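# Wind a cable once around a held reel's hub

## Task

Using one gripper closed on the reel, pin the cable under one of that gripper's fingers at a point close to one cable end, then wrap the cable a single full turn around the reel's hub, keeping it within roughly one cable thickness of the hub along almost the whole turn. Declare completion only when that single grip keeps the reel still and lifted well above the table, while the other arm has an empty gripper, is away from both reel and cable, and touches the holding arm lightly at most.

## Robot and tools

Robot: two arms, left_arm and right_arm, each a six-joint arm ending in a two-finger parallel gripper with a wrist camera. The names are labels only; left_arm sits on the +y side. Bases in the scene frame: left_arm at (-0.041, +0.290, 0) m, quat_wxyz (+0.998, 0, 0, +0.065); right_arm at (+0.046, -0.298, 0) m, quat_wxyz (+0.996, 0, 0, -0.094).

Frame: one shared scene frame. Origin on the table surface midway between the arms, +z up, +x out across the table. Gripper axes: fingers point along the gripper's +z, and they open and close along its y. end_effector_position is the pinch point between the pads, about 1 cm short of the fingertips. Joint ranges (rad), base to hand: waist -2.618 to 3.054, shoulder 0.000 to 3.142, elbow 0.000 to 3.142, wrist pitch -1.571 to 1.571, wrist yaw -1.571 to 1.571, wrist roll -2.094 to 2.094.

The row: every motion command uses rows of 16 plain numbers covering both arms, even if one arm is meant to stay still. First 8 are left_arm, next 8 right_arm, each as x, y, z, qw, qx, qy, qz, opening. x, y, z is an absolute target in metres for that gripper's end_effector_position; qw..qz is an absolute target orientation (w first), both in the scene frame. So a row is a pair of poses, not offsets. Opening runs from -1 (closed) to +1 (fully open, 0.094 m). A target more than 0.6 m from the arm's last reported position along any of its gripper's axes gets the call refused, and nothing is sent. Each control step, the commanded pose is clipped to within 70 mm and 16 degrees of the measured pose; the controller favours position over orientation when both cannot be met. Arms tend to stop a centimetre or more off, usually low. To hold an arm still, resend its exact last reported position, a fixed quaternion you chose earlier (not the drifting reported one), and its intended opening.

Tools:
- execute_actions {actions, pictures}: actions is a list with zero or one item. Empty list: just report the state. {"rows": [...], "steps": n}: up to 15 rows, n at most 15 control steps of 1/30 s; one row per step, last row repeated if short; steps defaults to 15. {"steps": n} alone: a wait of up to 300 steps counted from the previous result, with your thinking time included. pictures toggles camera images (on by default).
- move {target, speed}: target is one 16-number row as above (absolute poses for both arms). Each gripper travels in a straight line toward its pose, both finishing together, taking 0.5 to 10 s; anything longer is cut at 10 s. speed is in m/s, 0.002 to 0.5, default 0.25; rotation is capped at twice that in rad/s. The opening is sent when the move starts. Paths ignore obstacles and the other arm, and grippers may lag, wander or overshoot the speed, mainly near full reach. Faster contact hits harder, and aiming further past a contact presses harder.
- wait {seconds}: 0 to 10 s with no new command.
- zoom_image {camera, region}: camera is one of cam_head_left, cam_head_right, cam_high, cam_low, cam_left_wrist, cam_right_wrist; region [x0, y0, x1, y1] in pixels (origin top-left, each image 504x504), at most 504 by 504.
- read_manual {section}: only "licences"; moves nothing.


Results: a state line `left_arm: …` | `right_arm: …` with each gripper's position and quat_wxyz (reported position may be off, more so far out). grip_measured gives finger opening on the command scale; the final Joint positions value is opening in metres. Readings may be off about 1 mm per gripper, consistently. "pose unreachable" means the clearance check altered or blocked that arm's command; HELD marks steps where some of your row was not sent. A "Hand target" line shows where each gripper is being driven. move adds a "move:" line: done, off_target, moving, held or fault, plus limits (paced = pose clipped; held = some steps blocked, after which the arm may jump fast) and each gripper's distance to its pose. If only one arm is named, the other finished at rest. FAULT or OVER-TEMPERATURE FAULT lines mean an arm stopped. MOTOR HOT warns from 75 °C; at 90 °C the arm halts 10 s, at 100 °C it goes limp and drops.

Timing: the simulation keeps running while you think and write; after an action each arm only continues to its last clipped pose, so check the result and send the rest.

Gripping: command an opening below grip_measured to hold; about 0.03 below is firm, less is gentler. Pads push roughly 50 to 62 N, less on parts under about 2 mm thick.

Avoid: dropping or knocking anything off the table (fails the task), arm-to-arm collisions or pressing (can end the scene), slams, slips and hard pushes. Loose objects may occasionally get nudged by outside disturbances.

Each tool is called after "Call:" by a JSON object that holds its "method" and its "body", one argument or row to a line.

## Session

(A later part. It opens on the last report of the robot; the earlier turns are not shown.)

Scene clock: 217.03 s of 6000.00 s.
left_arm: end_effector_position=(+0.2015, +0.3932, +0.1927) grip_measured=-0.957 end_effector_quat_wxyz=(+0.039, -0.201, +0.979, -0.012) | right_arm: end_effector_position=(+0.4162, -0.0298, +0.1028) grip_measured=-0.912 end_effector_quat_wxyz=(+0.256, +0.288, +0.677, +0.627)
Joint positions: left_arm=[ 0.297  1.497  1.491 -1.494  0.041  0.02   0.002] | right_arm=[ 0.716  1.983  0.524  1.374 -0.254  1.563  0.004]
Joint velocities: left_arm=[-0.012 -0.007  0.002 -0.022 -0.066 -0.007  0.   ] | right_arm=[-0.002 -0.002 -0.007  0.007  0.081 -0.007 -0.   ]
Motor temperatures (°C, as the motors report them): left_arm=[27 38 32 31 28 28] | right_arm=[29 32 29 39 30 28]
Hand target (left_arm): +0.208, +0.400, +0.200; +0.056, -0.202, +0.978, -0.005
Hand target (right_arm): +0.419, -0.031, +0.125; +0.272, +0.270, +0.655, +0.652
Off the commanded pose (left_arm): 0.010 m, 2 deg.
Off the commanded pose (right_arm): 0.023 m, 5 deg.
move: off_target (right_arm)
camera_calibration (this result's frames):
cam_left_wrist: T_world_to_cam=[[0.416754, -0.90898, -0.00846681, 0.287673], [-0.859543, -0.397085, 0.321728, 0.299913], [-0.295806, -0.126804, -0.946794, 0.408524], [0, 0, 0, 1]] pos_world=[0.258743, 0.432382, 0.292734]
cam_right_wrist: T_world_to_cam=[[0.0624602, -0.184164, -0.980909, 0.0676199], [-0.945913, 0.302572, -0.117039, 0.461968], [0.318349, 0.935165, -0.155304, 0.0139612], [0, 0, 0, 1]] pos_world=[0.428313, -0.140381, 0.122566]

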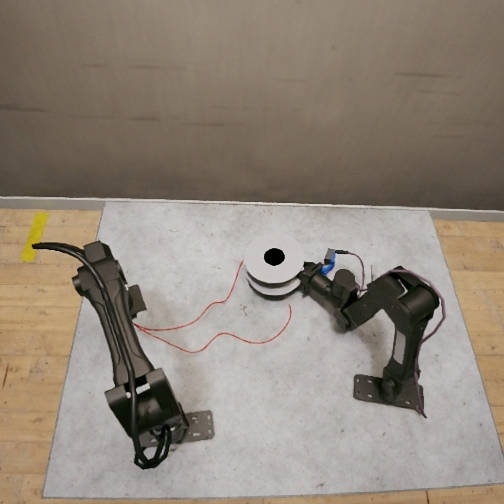

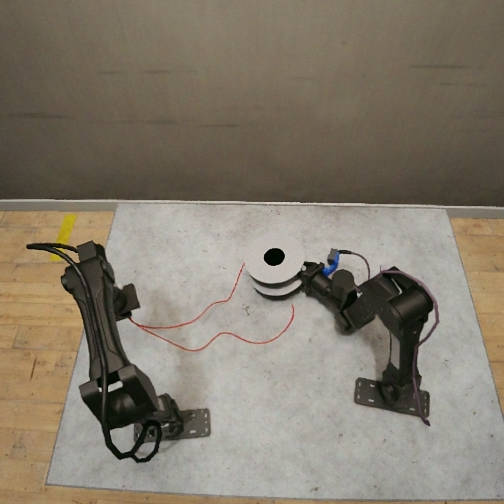

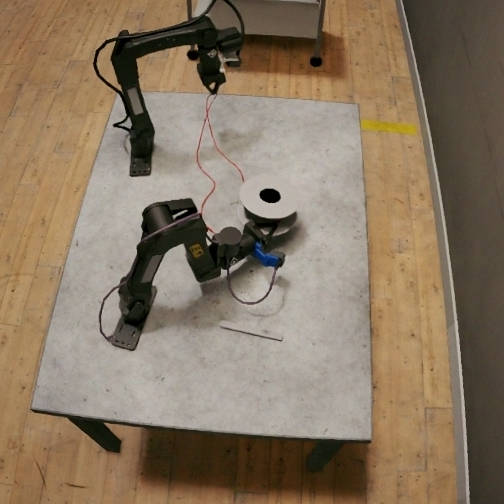

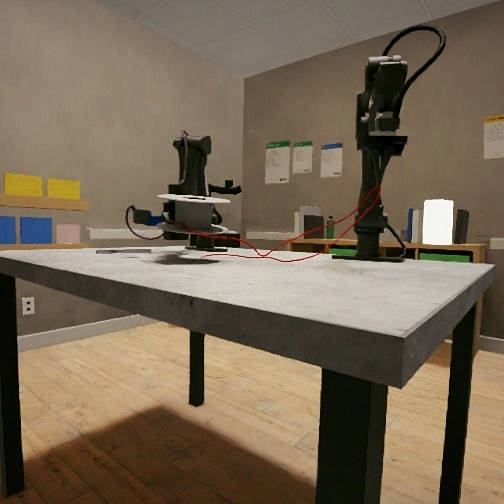

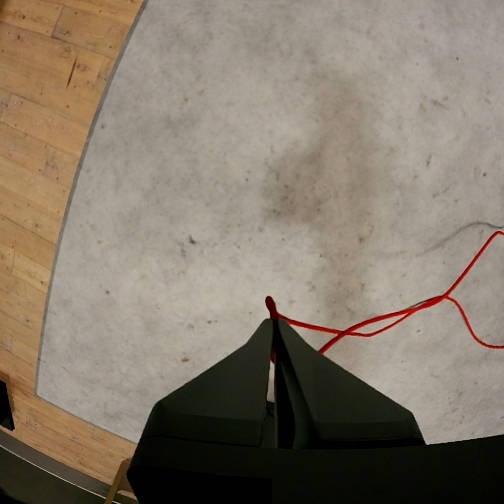

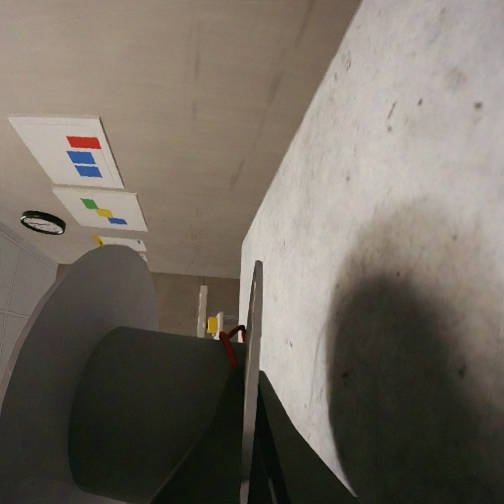

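Call:
{"method": "move", "body": {
  "target": [0.2,0.4,0.46,0.5,-0.15,0.85,0.09,-1,0.42,-0.03,0.125,0.27,0.27,0.653,0.653,-1]
}}

Call:
{"method": "move", "body": {
  "target": [0.06,0.08,0.5,0.44,0.43,0.75,-0.25,-1,0.42,-0.03,0.125,0.27,0.27,0.653,0.653,-1],
  "speed": 0.2
}}

Scene clock: 224.67 s of 6000.00 s.
left_arm: end_effector_position=(+0.2053, +0.4010, +0.4428) grip_measured=-0.957 end_effector_quat_wxyz=(+0.476, -0.149, +0.864, +0.078) | right_arm: end_effector_position=(+0.4158, -0.0292, +0.1038) grip_measured=-0.912 end_effector_quat_wxyz=(+0.255, +0.285, +0.677, +0.629)
Joint positions: left_arm=[ 0.401  1.201  1.957 -1.33   0.167  0.098  0.002] | right_arm=[ 0.716  1.983  0.524  1.378 -0.258  1.563  0.004]
Joint velocities: left_arm=[-0.007 -0.002 -0.017 -0.037 -0.066 -0.095  0.   ] | right_arm=[-0.017 -0.002 -0.002 -0.051 -0.007  0.11  -0.   ]
Motor temperatures (°C, as the motors report them): left_arm=[27 36 32 31 28 28] | right_arm=[29 32 29 40 29 28]
Hand target (left_arm): +0.199, +0.400, +0.460; +0.500, -0.144, +0.849, +0.089
Hand target (right_arm): +0.419, -0.030, +0.125; +0.270, +0.271, +0.654, +0.652
Off the commanded pose (left_arm): 0.018 m, 3 deg.
Off the commanded pose (right_arm): 0.022 m, 5 deg.
move: off_target (left_arm, right_arm)
camera_calibration (this result's frames):
cam_left_wrist: T_world_to_cam=[[0.380945, -0.924597, -0.000739246, 0.305508], [-0.759401, -0.312426, -0.570701, 0.566478], [0.527438, 0.217967, -0.821158, 0.284582], [0, 0, 0, 1]] pos_world=[0.163703, 0.397425, 0.557202]
cam_right_wrist: T_world_to_cam=[[0.0665551, -0.181576, -0.981122, 0.067147], [-0.946647, 0.299257, -0.1196, 0.46202], [0.315324, 0.936737, -0.151972, 0.0147166], [0, 0, 0, 1]] pos_world=[0.428261, -0.139856, 0.123374]

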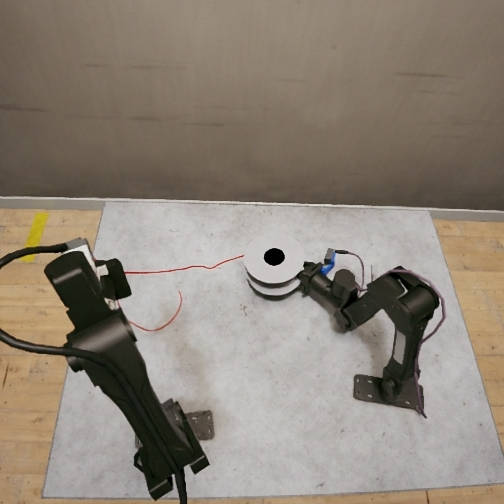

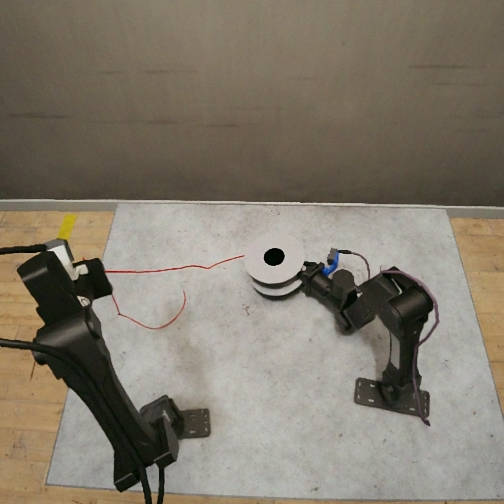

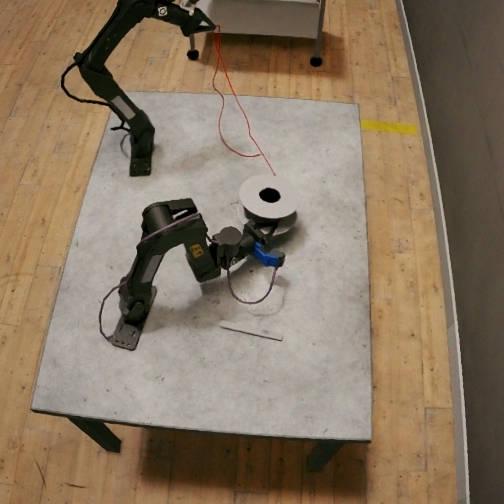

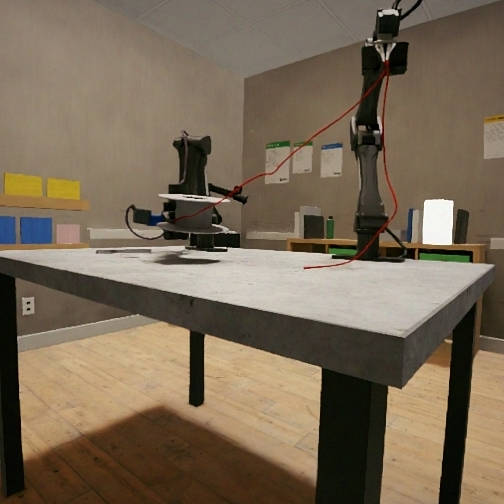

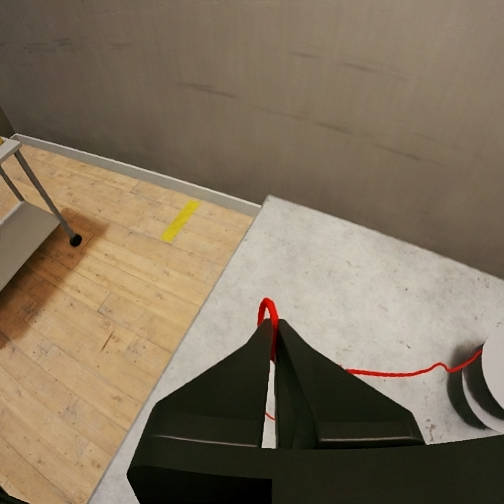

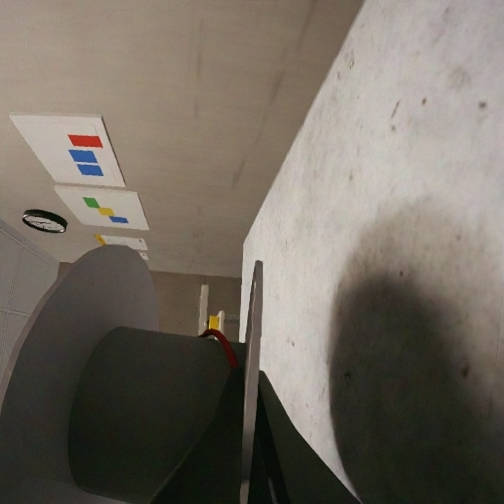

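Scene clock: 228.47 s of 6000.00 s.
left_arm: end_effector_position=(+0.0529, +0.0807, +0.4923) grip_measured=-0.958 end_effector_quat_wxyz=(+0.441, +0.427, +0.747, -0.256) | right_arm: end_effector_position=(+0.4154, -0.0286, +0.1053) grip_measured=-0.912 end_effector_quat_wxyz=(+0.255, +0.283, +0.676, +0.631)
Joint positions: left_arm=[-1.512  1.276  2.319 -1.569 -0.294 -0.174  0.002] | right_arm=[ 0.716  1.983  0.524  1.384 -0.262  1.563  0.004]
Joint velocities: left_arm=[ 0.002 -0.017  0.012 -0.081 -0.095 -0.022 -0.001] | right_arm=[-0.002  0.007 -0.002 -0.022  0.007 -0.022 -0.   ]
Motor temperatures (°C, as the motors report them): left_arm=[27 36 32 32 28 28] | right_arm=[29 32 29 40 29 28]
Hand target (left_arm): +0.051, +0.081, +0.498; +0.446, +0.427, +0.741, -0.262
Hand target (right_arm): +0.419, -0.030, +0.125; +0.270, +0.270, +0.654, +0.653
Off the commanded pose (left_arm): 0.010 m, 1 deg.
Off the commanded pose (right_arm): 0.020 m, 4 deg.
joint sent to its limit (left arm) — the command would take joint 4 (wrist pitch) past its lower limit, so that joint was sent only as far as its limit.
move: off_target (right_arm)
camera_calibration (this result's frames):
cam_left_wrist: T_world_to_cam=[[-0.834696, -0.550708, 0.00191784, 0.100328], [-0.432007, 0.652616, -0.622464, 0.309151], [0.341544, -0.520397, -0.782646, 0.525859], [0, 0, 0, 1]] pos_world=[0.0376941, 0.12715, 0.603804]
cam_right_wrist: T_world_to_cam=[[0.0723734, -0.177941, -0.981376, 0.0664727], [-0.947385, 0.295346, -0.123418, 0.462155], [0.311807, 0.938673, -0.147203, 0.0155126], [0, 0, 0, 1]] pos_world=[0.428191, -0.139229, 0.124557]

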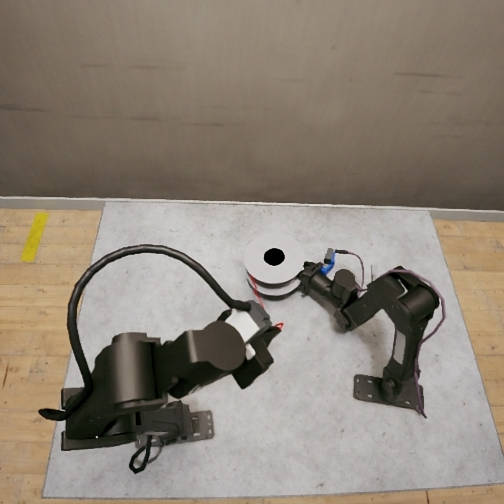

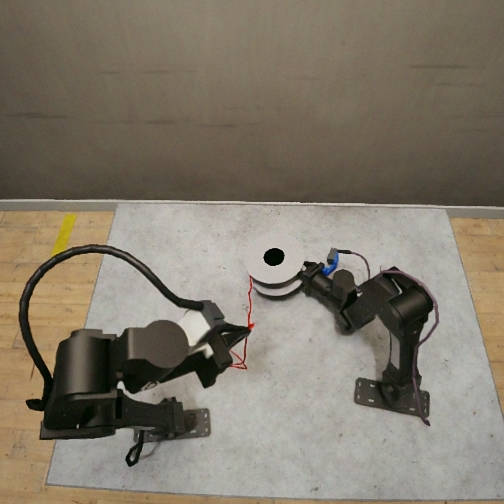

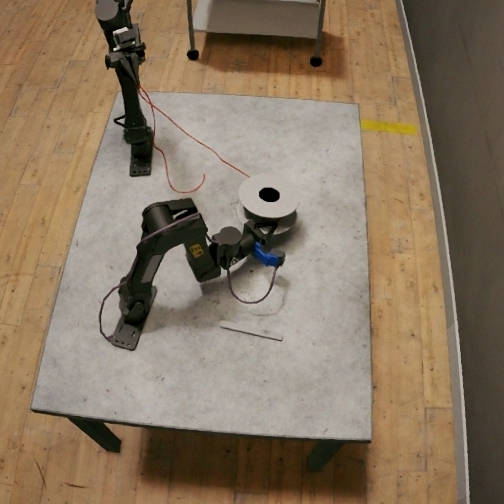

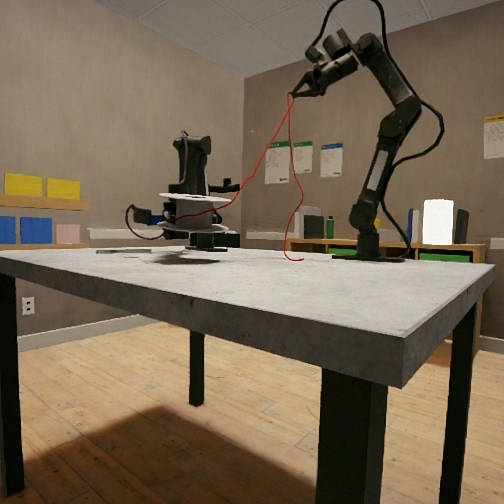

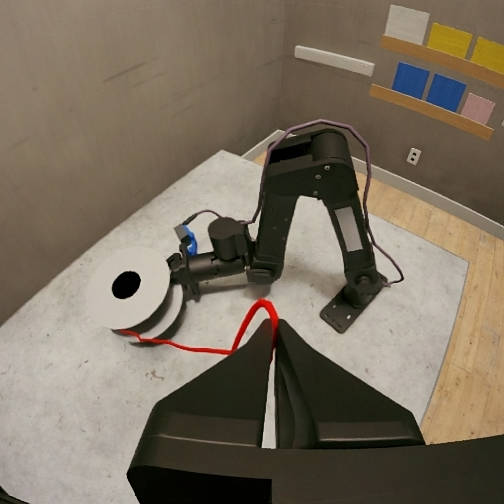

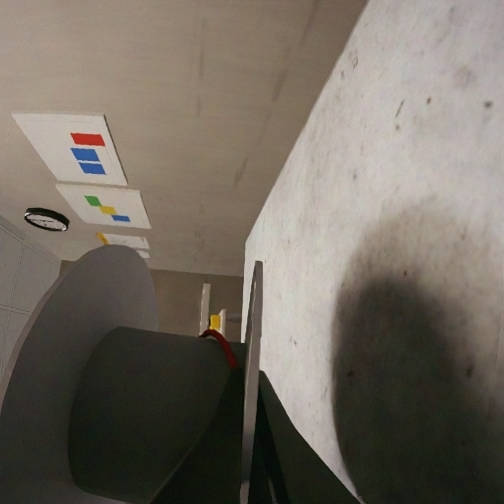

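Call:
{"method": "move", "body": {
  "target": [0.17,-0.13,0.49,0.484,0.44,0.691,-0.308,-1,0.41,0.0,0.125,0.27,0.27,0.653,0.653,-1],
  "speed": 0.15
}}

Call:
{"method": "move", "body": {
  "target": [0.36,-0.15,0.42,0.52,0.33,0.75,-0.23,-1,0.37,0.05,0.125,0.24,0.24,0.665,0.665,-1],
  "speed": 0.15
}}

Scene clock: 234.00 s of 6000.00 s.
left_arm: end_effector_position=(+0.1644, -0.1340, +0.4783) grip_measured=-0.958 end_effector_quat_wxyz=(+0.474, +0.444, +0.698, -0.303) | right_arm: end_effector_position=(+0.4020, -0.0088, +0.0989) grip_measured=-0.912 end_effector_quat_wxyz=(+0.253, +0.286, +0.684, +0.622)
Joint positions: left_arm=[-1.245  1.793  2.427 -1.011  0.019  0.005  0.002] | right_arm=[ 0.802  1.983  0.524  1.359 -0.174  1.564  0.004]
Joint velocities: left_arm=[ 0.022 -0.002 -0.027 -0.007  0.095 -0.095 -0.   ] | right_arm=[-0.012  0.012 -0.012 -0.037  0.066  0.007 -0.   ]
Motor temperatures (°C, as the motors report them): left_arm=[27 35 32 33 28 28] | right_arm=[29 32 29 40 29 28]
Hand target (left_arm): +0.167, -0.132, +0.489; +0.485, +0.440, +0.690, -0.308
Hand target (right_arm): +0.408, -0.001, +0.125; +0.269, +0.272, +0.653, +0.653
Off the commanded pose (left_arm): 0.014 m, 2 deg.
Off the commanded pose (right_arm): 0.029 m, 6 deg.
move: off_target (left_arm, right_arm)
camera_calibration (this result's frames):
cam_left_wrist: T_world_to_cam=[[-0.882398, -0.470487, 0.00396105, 0.0927174], [-0.331606, 0.615911, -0.714626, 0.511407], [0.333783, -0.631899, -0.699495, 0.311652], [0, 0, 0, 1]] pos_world=[0.147375, -0.0744267, 0.583097]
cam_right_wrist: T_world_to_cam=[[0.0551101, -0.197543, -0.978744, 0.0711698], [-0.948836, 0.29488, -0.112943, 0.442376], [0.310923, 0.934892, -0.171185, 0.00282625], [0, 0, 0, 1]] pos_world=[0.414941, -0.119031, 0.120104]

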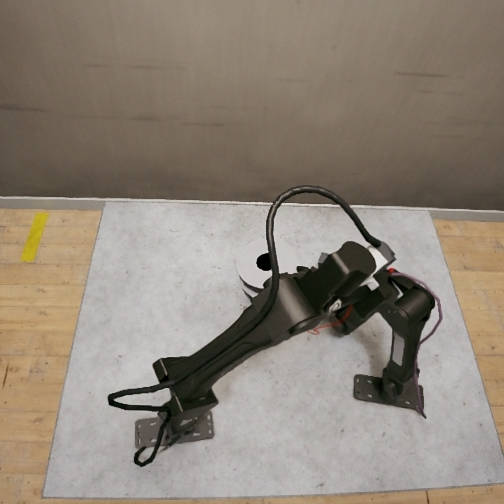

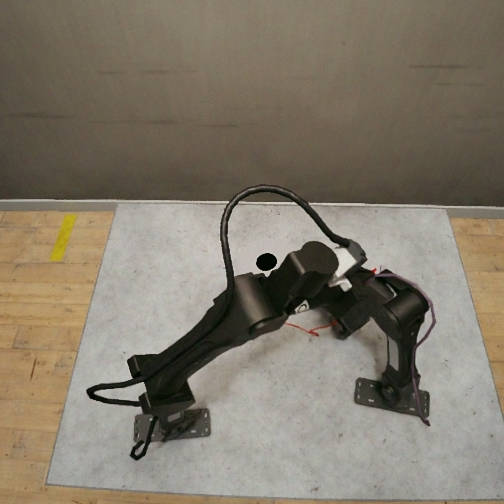

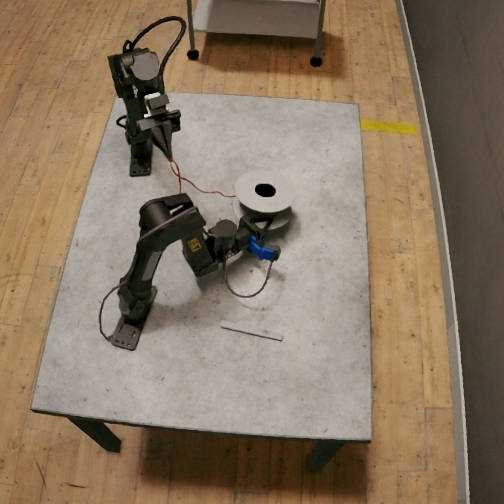

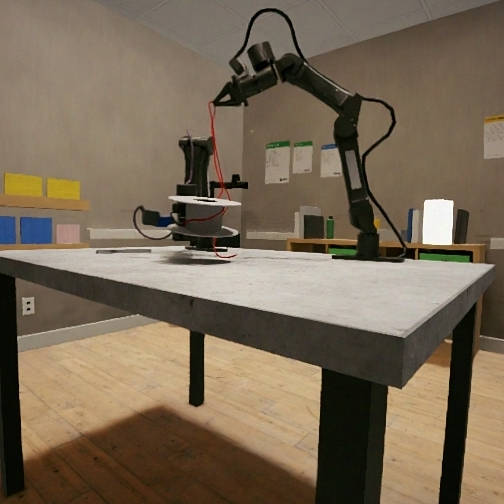

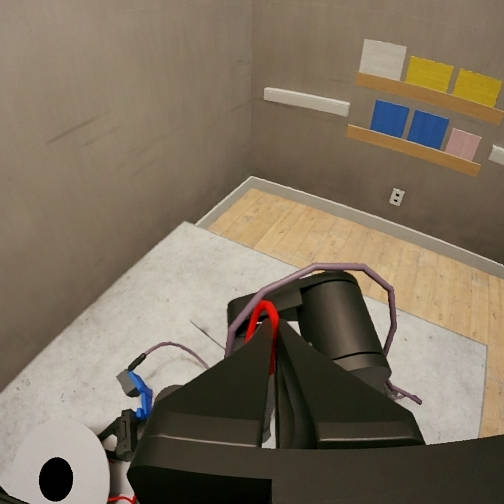

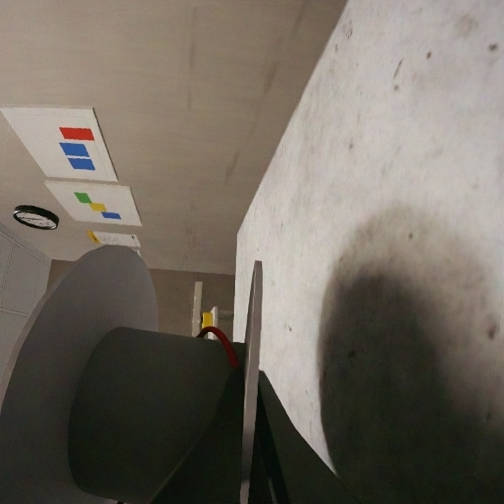

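Scene clock: 236.13 s of 6000.00 s.
left_arm: end_effector_position=(+0.3571, -0.1565, +0.4184) grip_measured=-0.958 end_effector_quat_wxyz=(+0.524, +0.335, +0.747, -0.235) | right_arm: end_effector_position=(+0.3630, +0.0405, +0.0977) grip_measured=-0.912 end_effector_quat_wxyz=(+0.225, +0.253, +0.698, +0.631)
Joint positions: left_arm=[-0.975  2.261  2.819 -0.905 -0.002 -0.     0.002] | right_arm=[ 0.967  1.994  0.541  1.351 -0.102  1.566  0.004]
Joint velocities: left_arm=[-0.007  0.037  0.002 -0.051 -0.11   0.022 -0.   ] | right_arm=[-0.002  0.007 -0.002  0.037 -0.022 -0.183  0.001]
Motor temperatures (°C, as the motors report them): left_arm=[27 35 32 33 28 28] | right_arm=[29 32 29 41 29 28]
Hand target (left_arm): +0.360, -0.153, +0.419; +0.525, +0.330, +0.750, -0.233
Hand target (right_arm): +0.368, +0.048, +0.125; +0.238, +0.242, +0.664, +0.666
Off the commanded pose (left_arm): 0.007 m, 1 deg.
Off the commanded pose (right_arm): 0.030 m, 6 deg.
move: off_target (right_arm)
camera_calibration (this result's frames):
cam_left_wrist: T_world_to_cam=[[-0.709872, -0.704324, 0.00322744, 0.154588], [-0.479164, 0.479569, -0.73513, 0.586229], [0.516222, -0.523394, -0.677919, 0.134013], [0, 0, 0, 1]] pos_world=[0.321457, -0.102115, 0.521305]
cam_right_wrist: T_world_to_cam=[[0.0750977, -0.196441, -0.977636, 0.0745325], [-0.971776, 0.205455, -0.11593, 0.402972], [0.223633, 0.958749, -0.175467, -0.000144327], [0, 0, 0, 1]] pos_world=[0.386033, -0.0680128, 0.119557]

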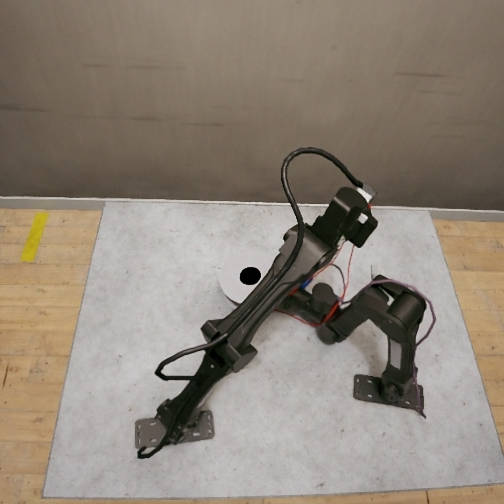

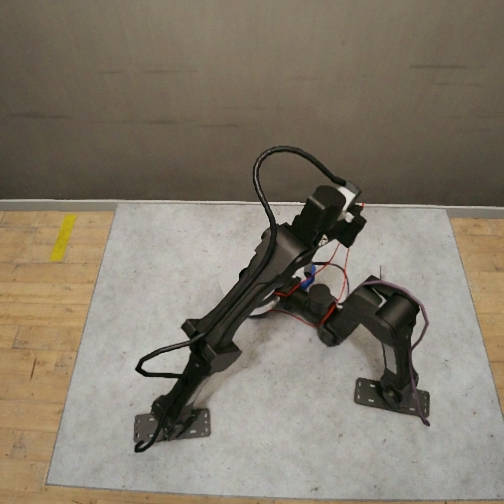

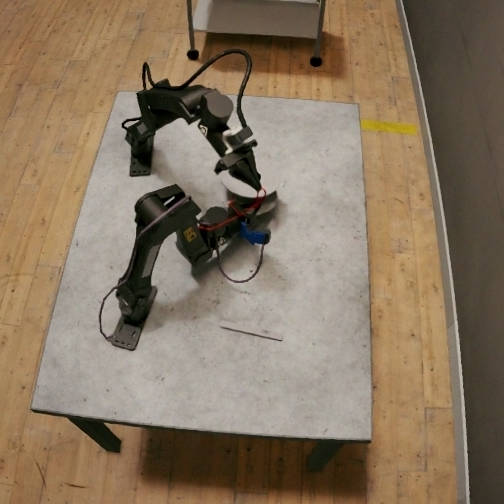

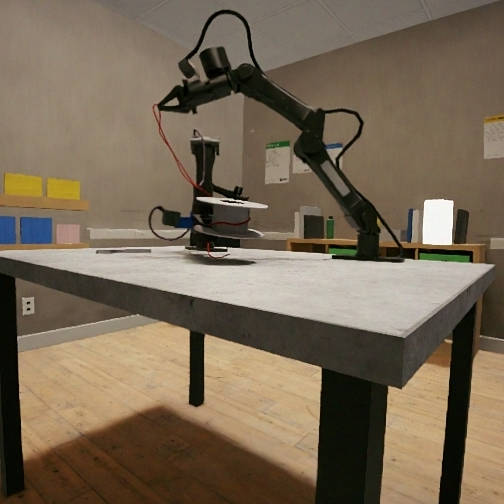

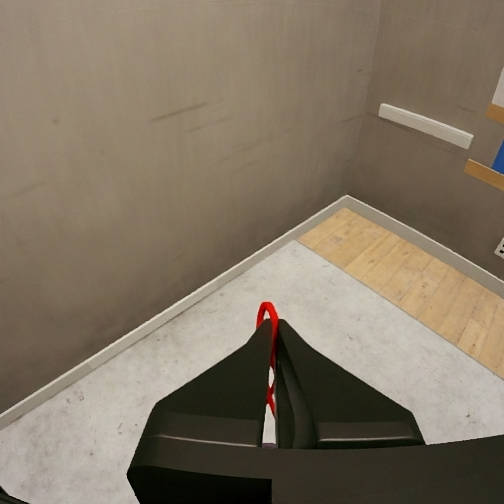

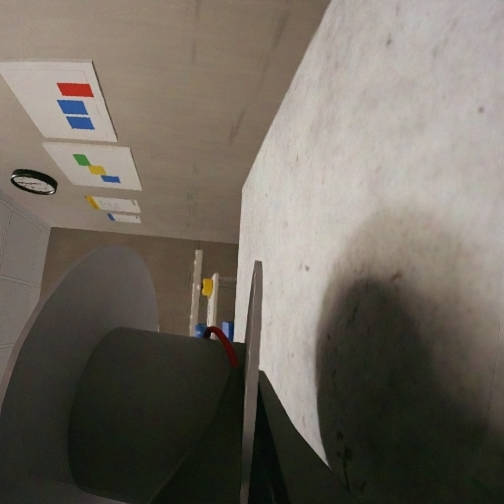

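Call:
{"method": "move", "body": {
  "target": [0.56,-0.07,0.25,0.5,0.25,0.81,-0.155,-1,0.35,0.04,0.125,0.22,0.22,0.67,0.67,-1],
  "speed": 0.15
}}

Call:
{"method": "move", "body": {
  "target": [0.58,0.06,0.16,0.4,0.18,0.89,-0.08,-1,0.35,0.03,0.13,0.22,0.22,0.67,0.67,-1],
  "speed": 0.15
}}

Scene clock: 241.73 s of 6000.00 s.
left_arm: end_effector_position=(+0.5596, -0.0766, +0.2374) grip_measured=-0.958 end_effector_quat_wxyz=(+0.500, +0.249, +0.814, -0.159) | right_arm: end_effector_position=(+0.3512, +0.0394, +0.0972) grip_measured=-0.912 end_effector_quat_wxyz=(+0.212, +0.238, +0.699, +0.640)
Joint positions: left_arm=[-0.663  2.65   2.843 -0.66   0.064  0.021  0.002] | right_arm=[ 0.967  1.994  0.505  1.396 -0.145  1.566  0.004]
Joint velocities: left_arm=[ 0.017 -0.007  0.046 -0.007  0.022 -0.007 -0.   ] | right_arm=[ 0.002 -0.002 -0.007 -0.022  0.022  0.007  0.001]
Motor temperatures (°C, as the motors report them): left_arm=[27 36 32 33 28 28] | right_arm=[29 32 29 41 29 28]
Hand target (left_arm): +0.561, -0.073, +0.249; +0.510, +0.248, +0.808, -0.158
Hand target (right_arm): +0.349, +0.040, +0.124; +0.221, +0.221, +0.672, +0.671
Off the commanded pose (left_arm): 0.014 m, 1 deg.
Off the commanded pose (right_arm): 0.028 m, 5 deg.
elbow stopped short (left arm): the move would have taken joint 3 (elbow) straighter than the controller allows; a more bent joint 3 avoids this.
move: off_target (left_arm, right_arm)
camera_calibration (this result's frames):
cam_left_wrist: T_world_to_cam=[[-0.519152, -0.854653, 0.00699724, 0.236003], [-0.652553, 0.391074, -0.649027, 0.581767], [0.551957, -0.34151, -0.760733, -0.0378511], [0, 0, 0, 1]] pos_world=[0.523047, -0.0387392, 0.347137]
cam_right_wrist: T_world_to_cam=[[0.0869718, -0.183548, -0.979156, 0.0701546], [-0.979202, 0.165097, -0.117924, 0.396033], [0.1833, 0.969048, -0.165371, 0.0161614], [0, 0, 0, 1]] pos_world=[0.378732, -0.0681681, 0.118067]

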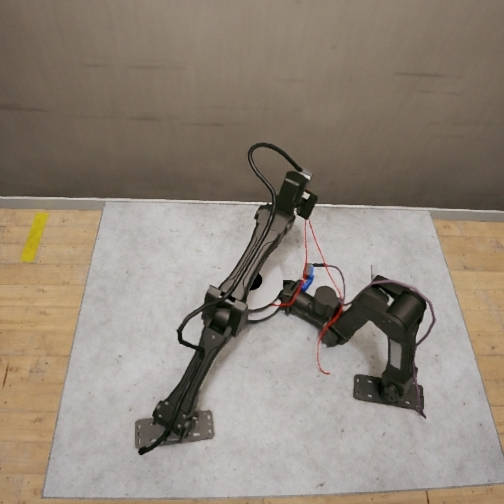

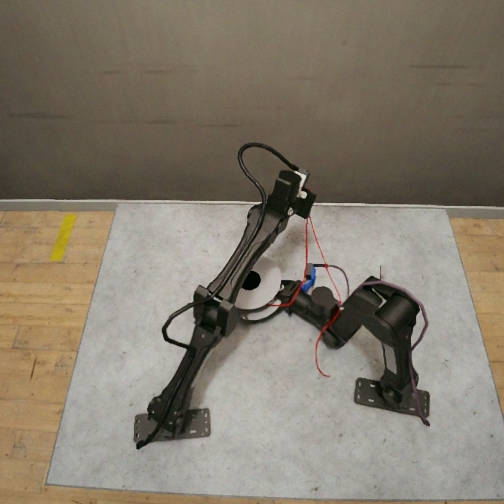

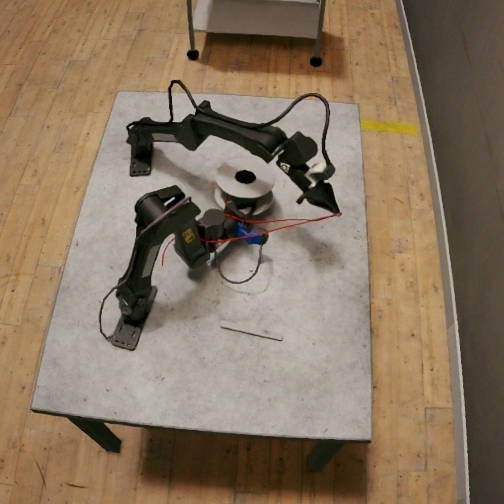

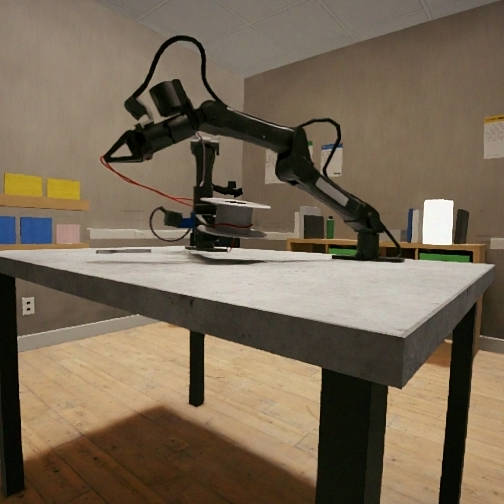

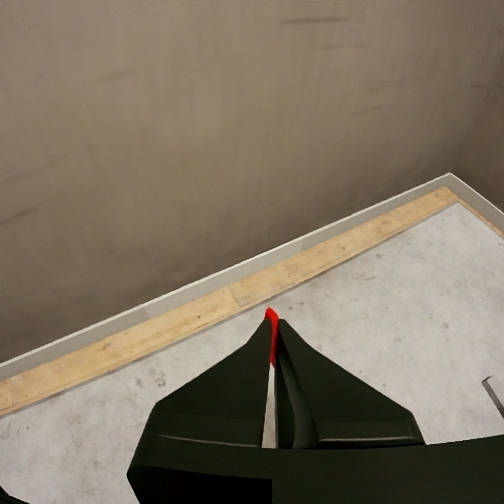

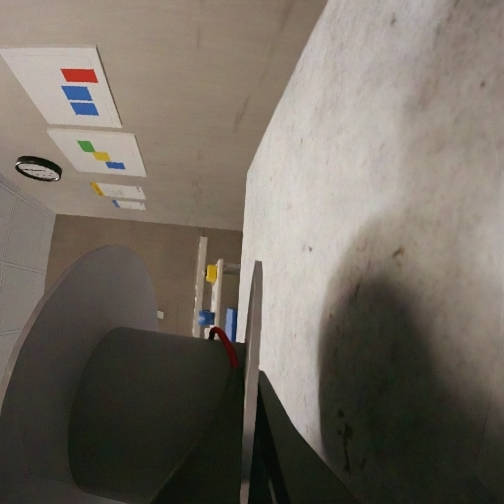

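Scene clock: 243.20 s of 6000.00 s.
left_arm: end_effector_position=(+0.5720, +0.0384, +0.1484) grip_measured=-0.957 end_effector_quat_wxyz=(+0.382, +0.194, +0.898, -0.103) | right_arm: end_effector_position=(+0.3526, +0.0312, +0.1005) grip_measured=-0.912 end_effector_quat_wxyz=(+0.210, +0.240, +0.701, +0.638)
Joint positions: left_arm=[-0.501  2.519  2.465 -0.706  0.076  0.023  0.002] | right_arm=[ 0.942  1.961  0.487  1.375 -0.169  1.566  0.004]
Joint velocities: left_arm=[ 0.002 -0.007 -0.007  0.051  0.066 -0.022  0.   ] | right_arm=[ 0.017 -0.012 -0.012  0.037 -0.051 -0.095  0.   ]
Motor temperatures (°C, as the motors report them): left_arm=[27 37 32 33 28 28] | right_arm=[29 32 29 41 29 28]
Hand target (left_arm): +0.582, +0.060, +0.160; +0.401, +0.179, +0.895, -0.081
Hand target (right_arm): +0.350, +0.030, +0.129; +0.221, +0.221, +0.673, +0.671
Off the commanded pose (left_arm): 0.026 m, 4 deg.
Off the commanded pose (right_arm): 0.030 m, 6 deg.
move: off_target (left_arm, right_arm)
camera_calibration (this result's frames):
cam_left_wrist: T_world_to_cam=[[-0.380688, -0.924542, 0.0173073, 0.263349], [-0.84922, 0.342145, -0.402197, 0.564873], [0.365926, -0.167809, -0.91539, 0.0495924], [0, 0, 0, 1]] pos_world=[0.561808, 0.0585304, 0.268029]
cam_right_wrist: T_world_to_cam=[[0.0809868, -0.18608, -0.979191, 0.0739353], [-0.979814, 0.165287, -0.112448, 0.398796], [0.182772, 0.968532, -0.168937, 0.0249795], [0, 0, 0, 1]] pos_world=[0.380193, -0.0763513, 0.121461]

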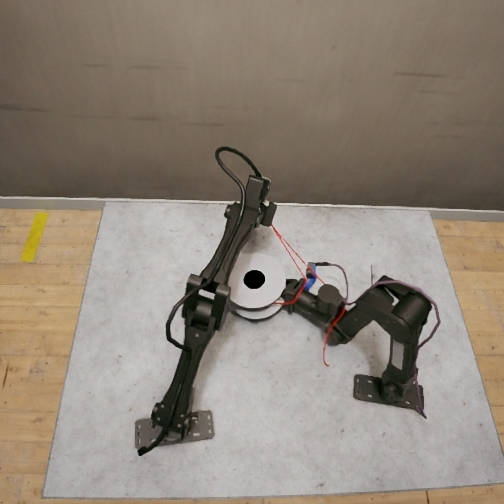

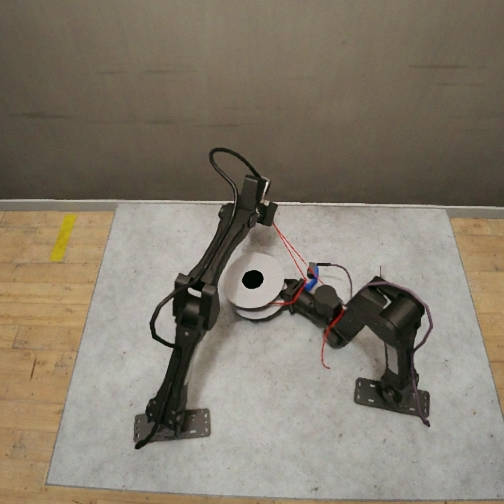

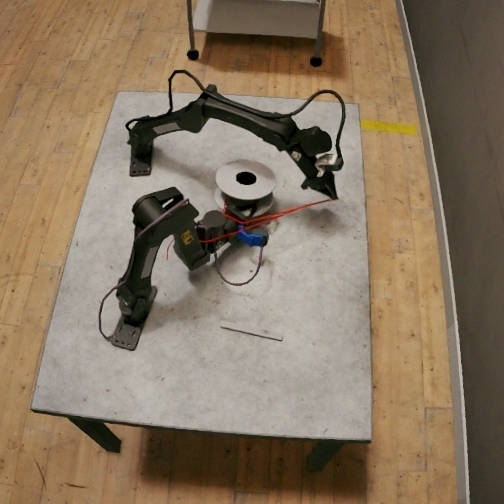

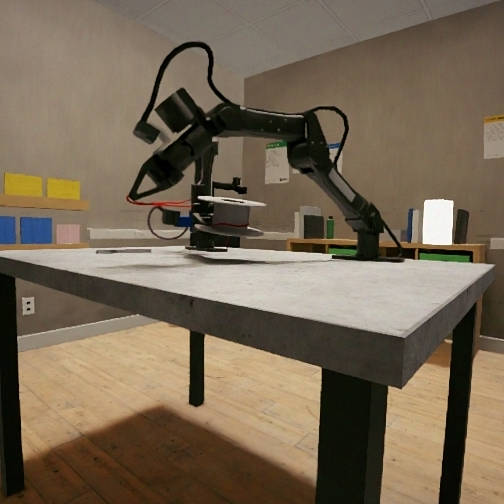

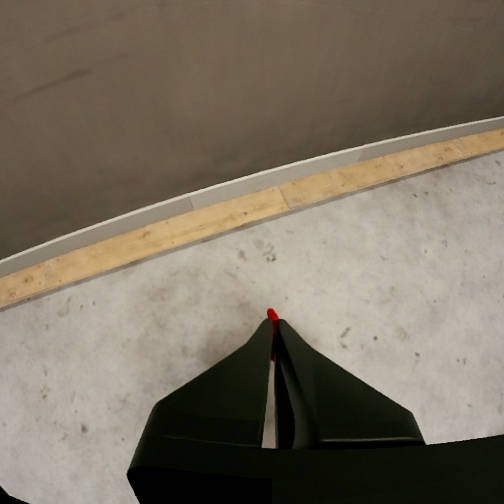

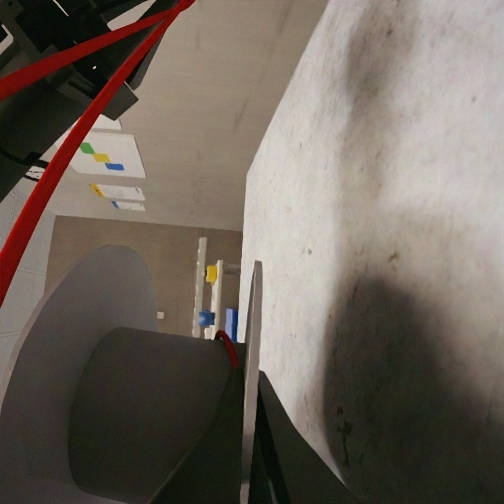

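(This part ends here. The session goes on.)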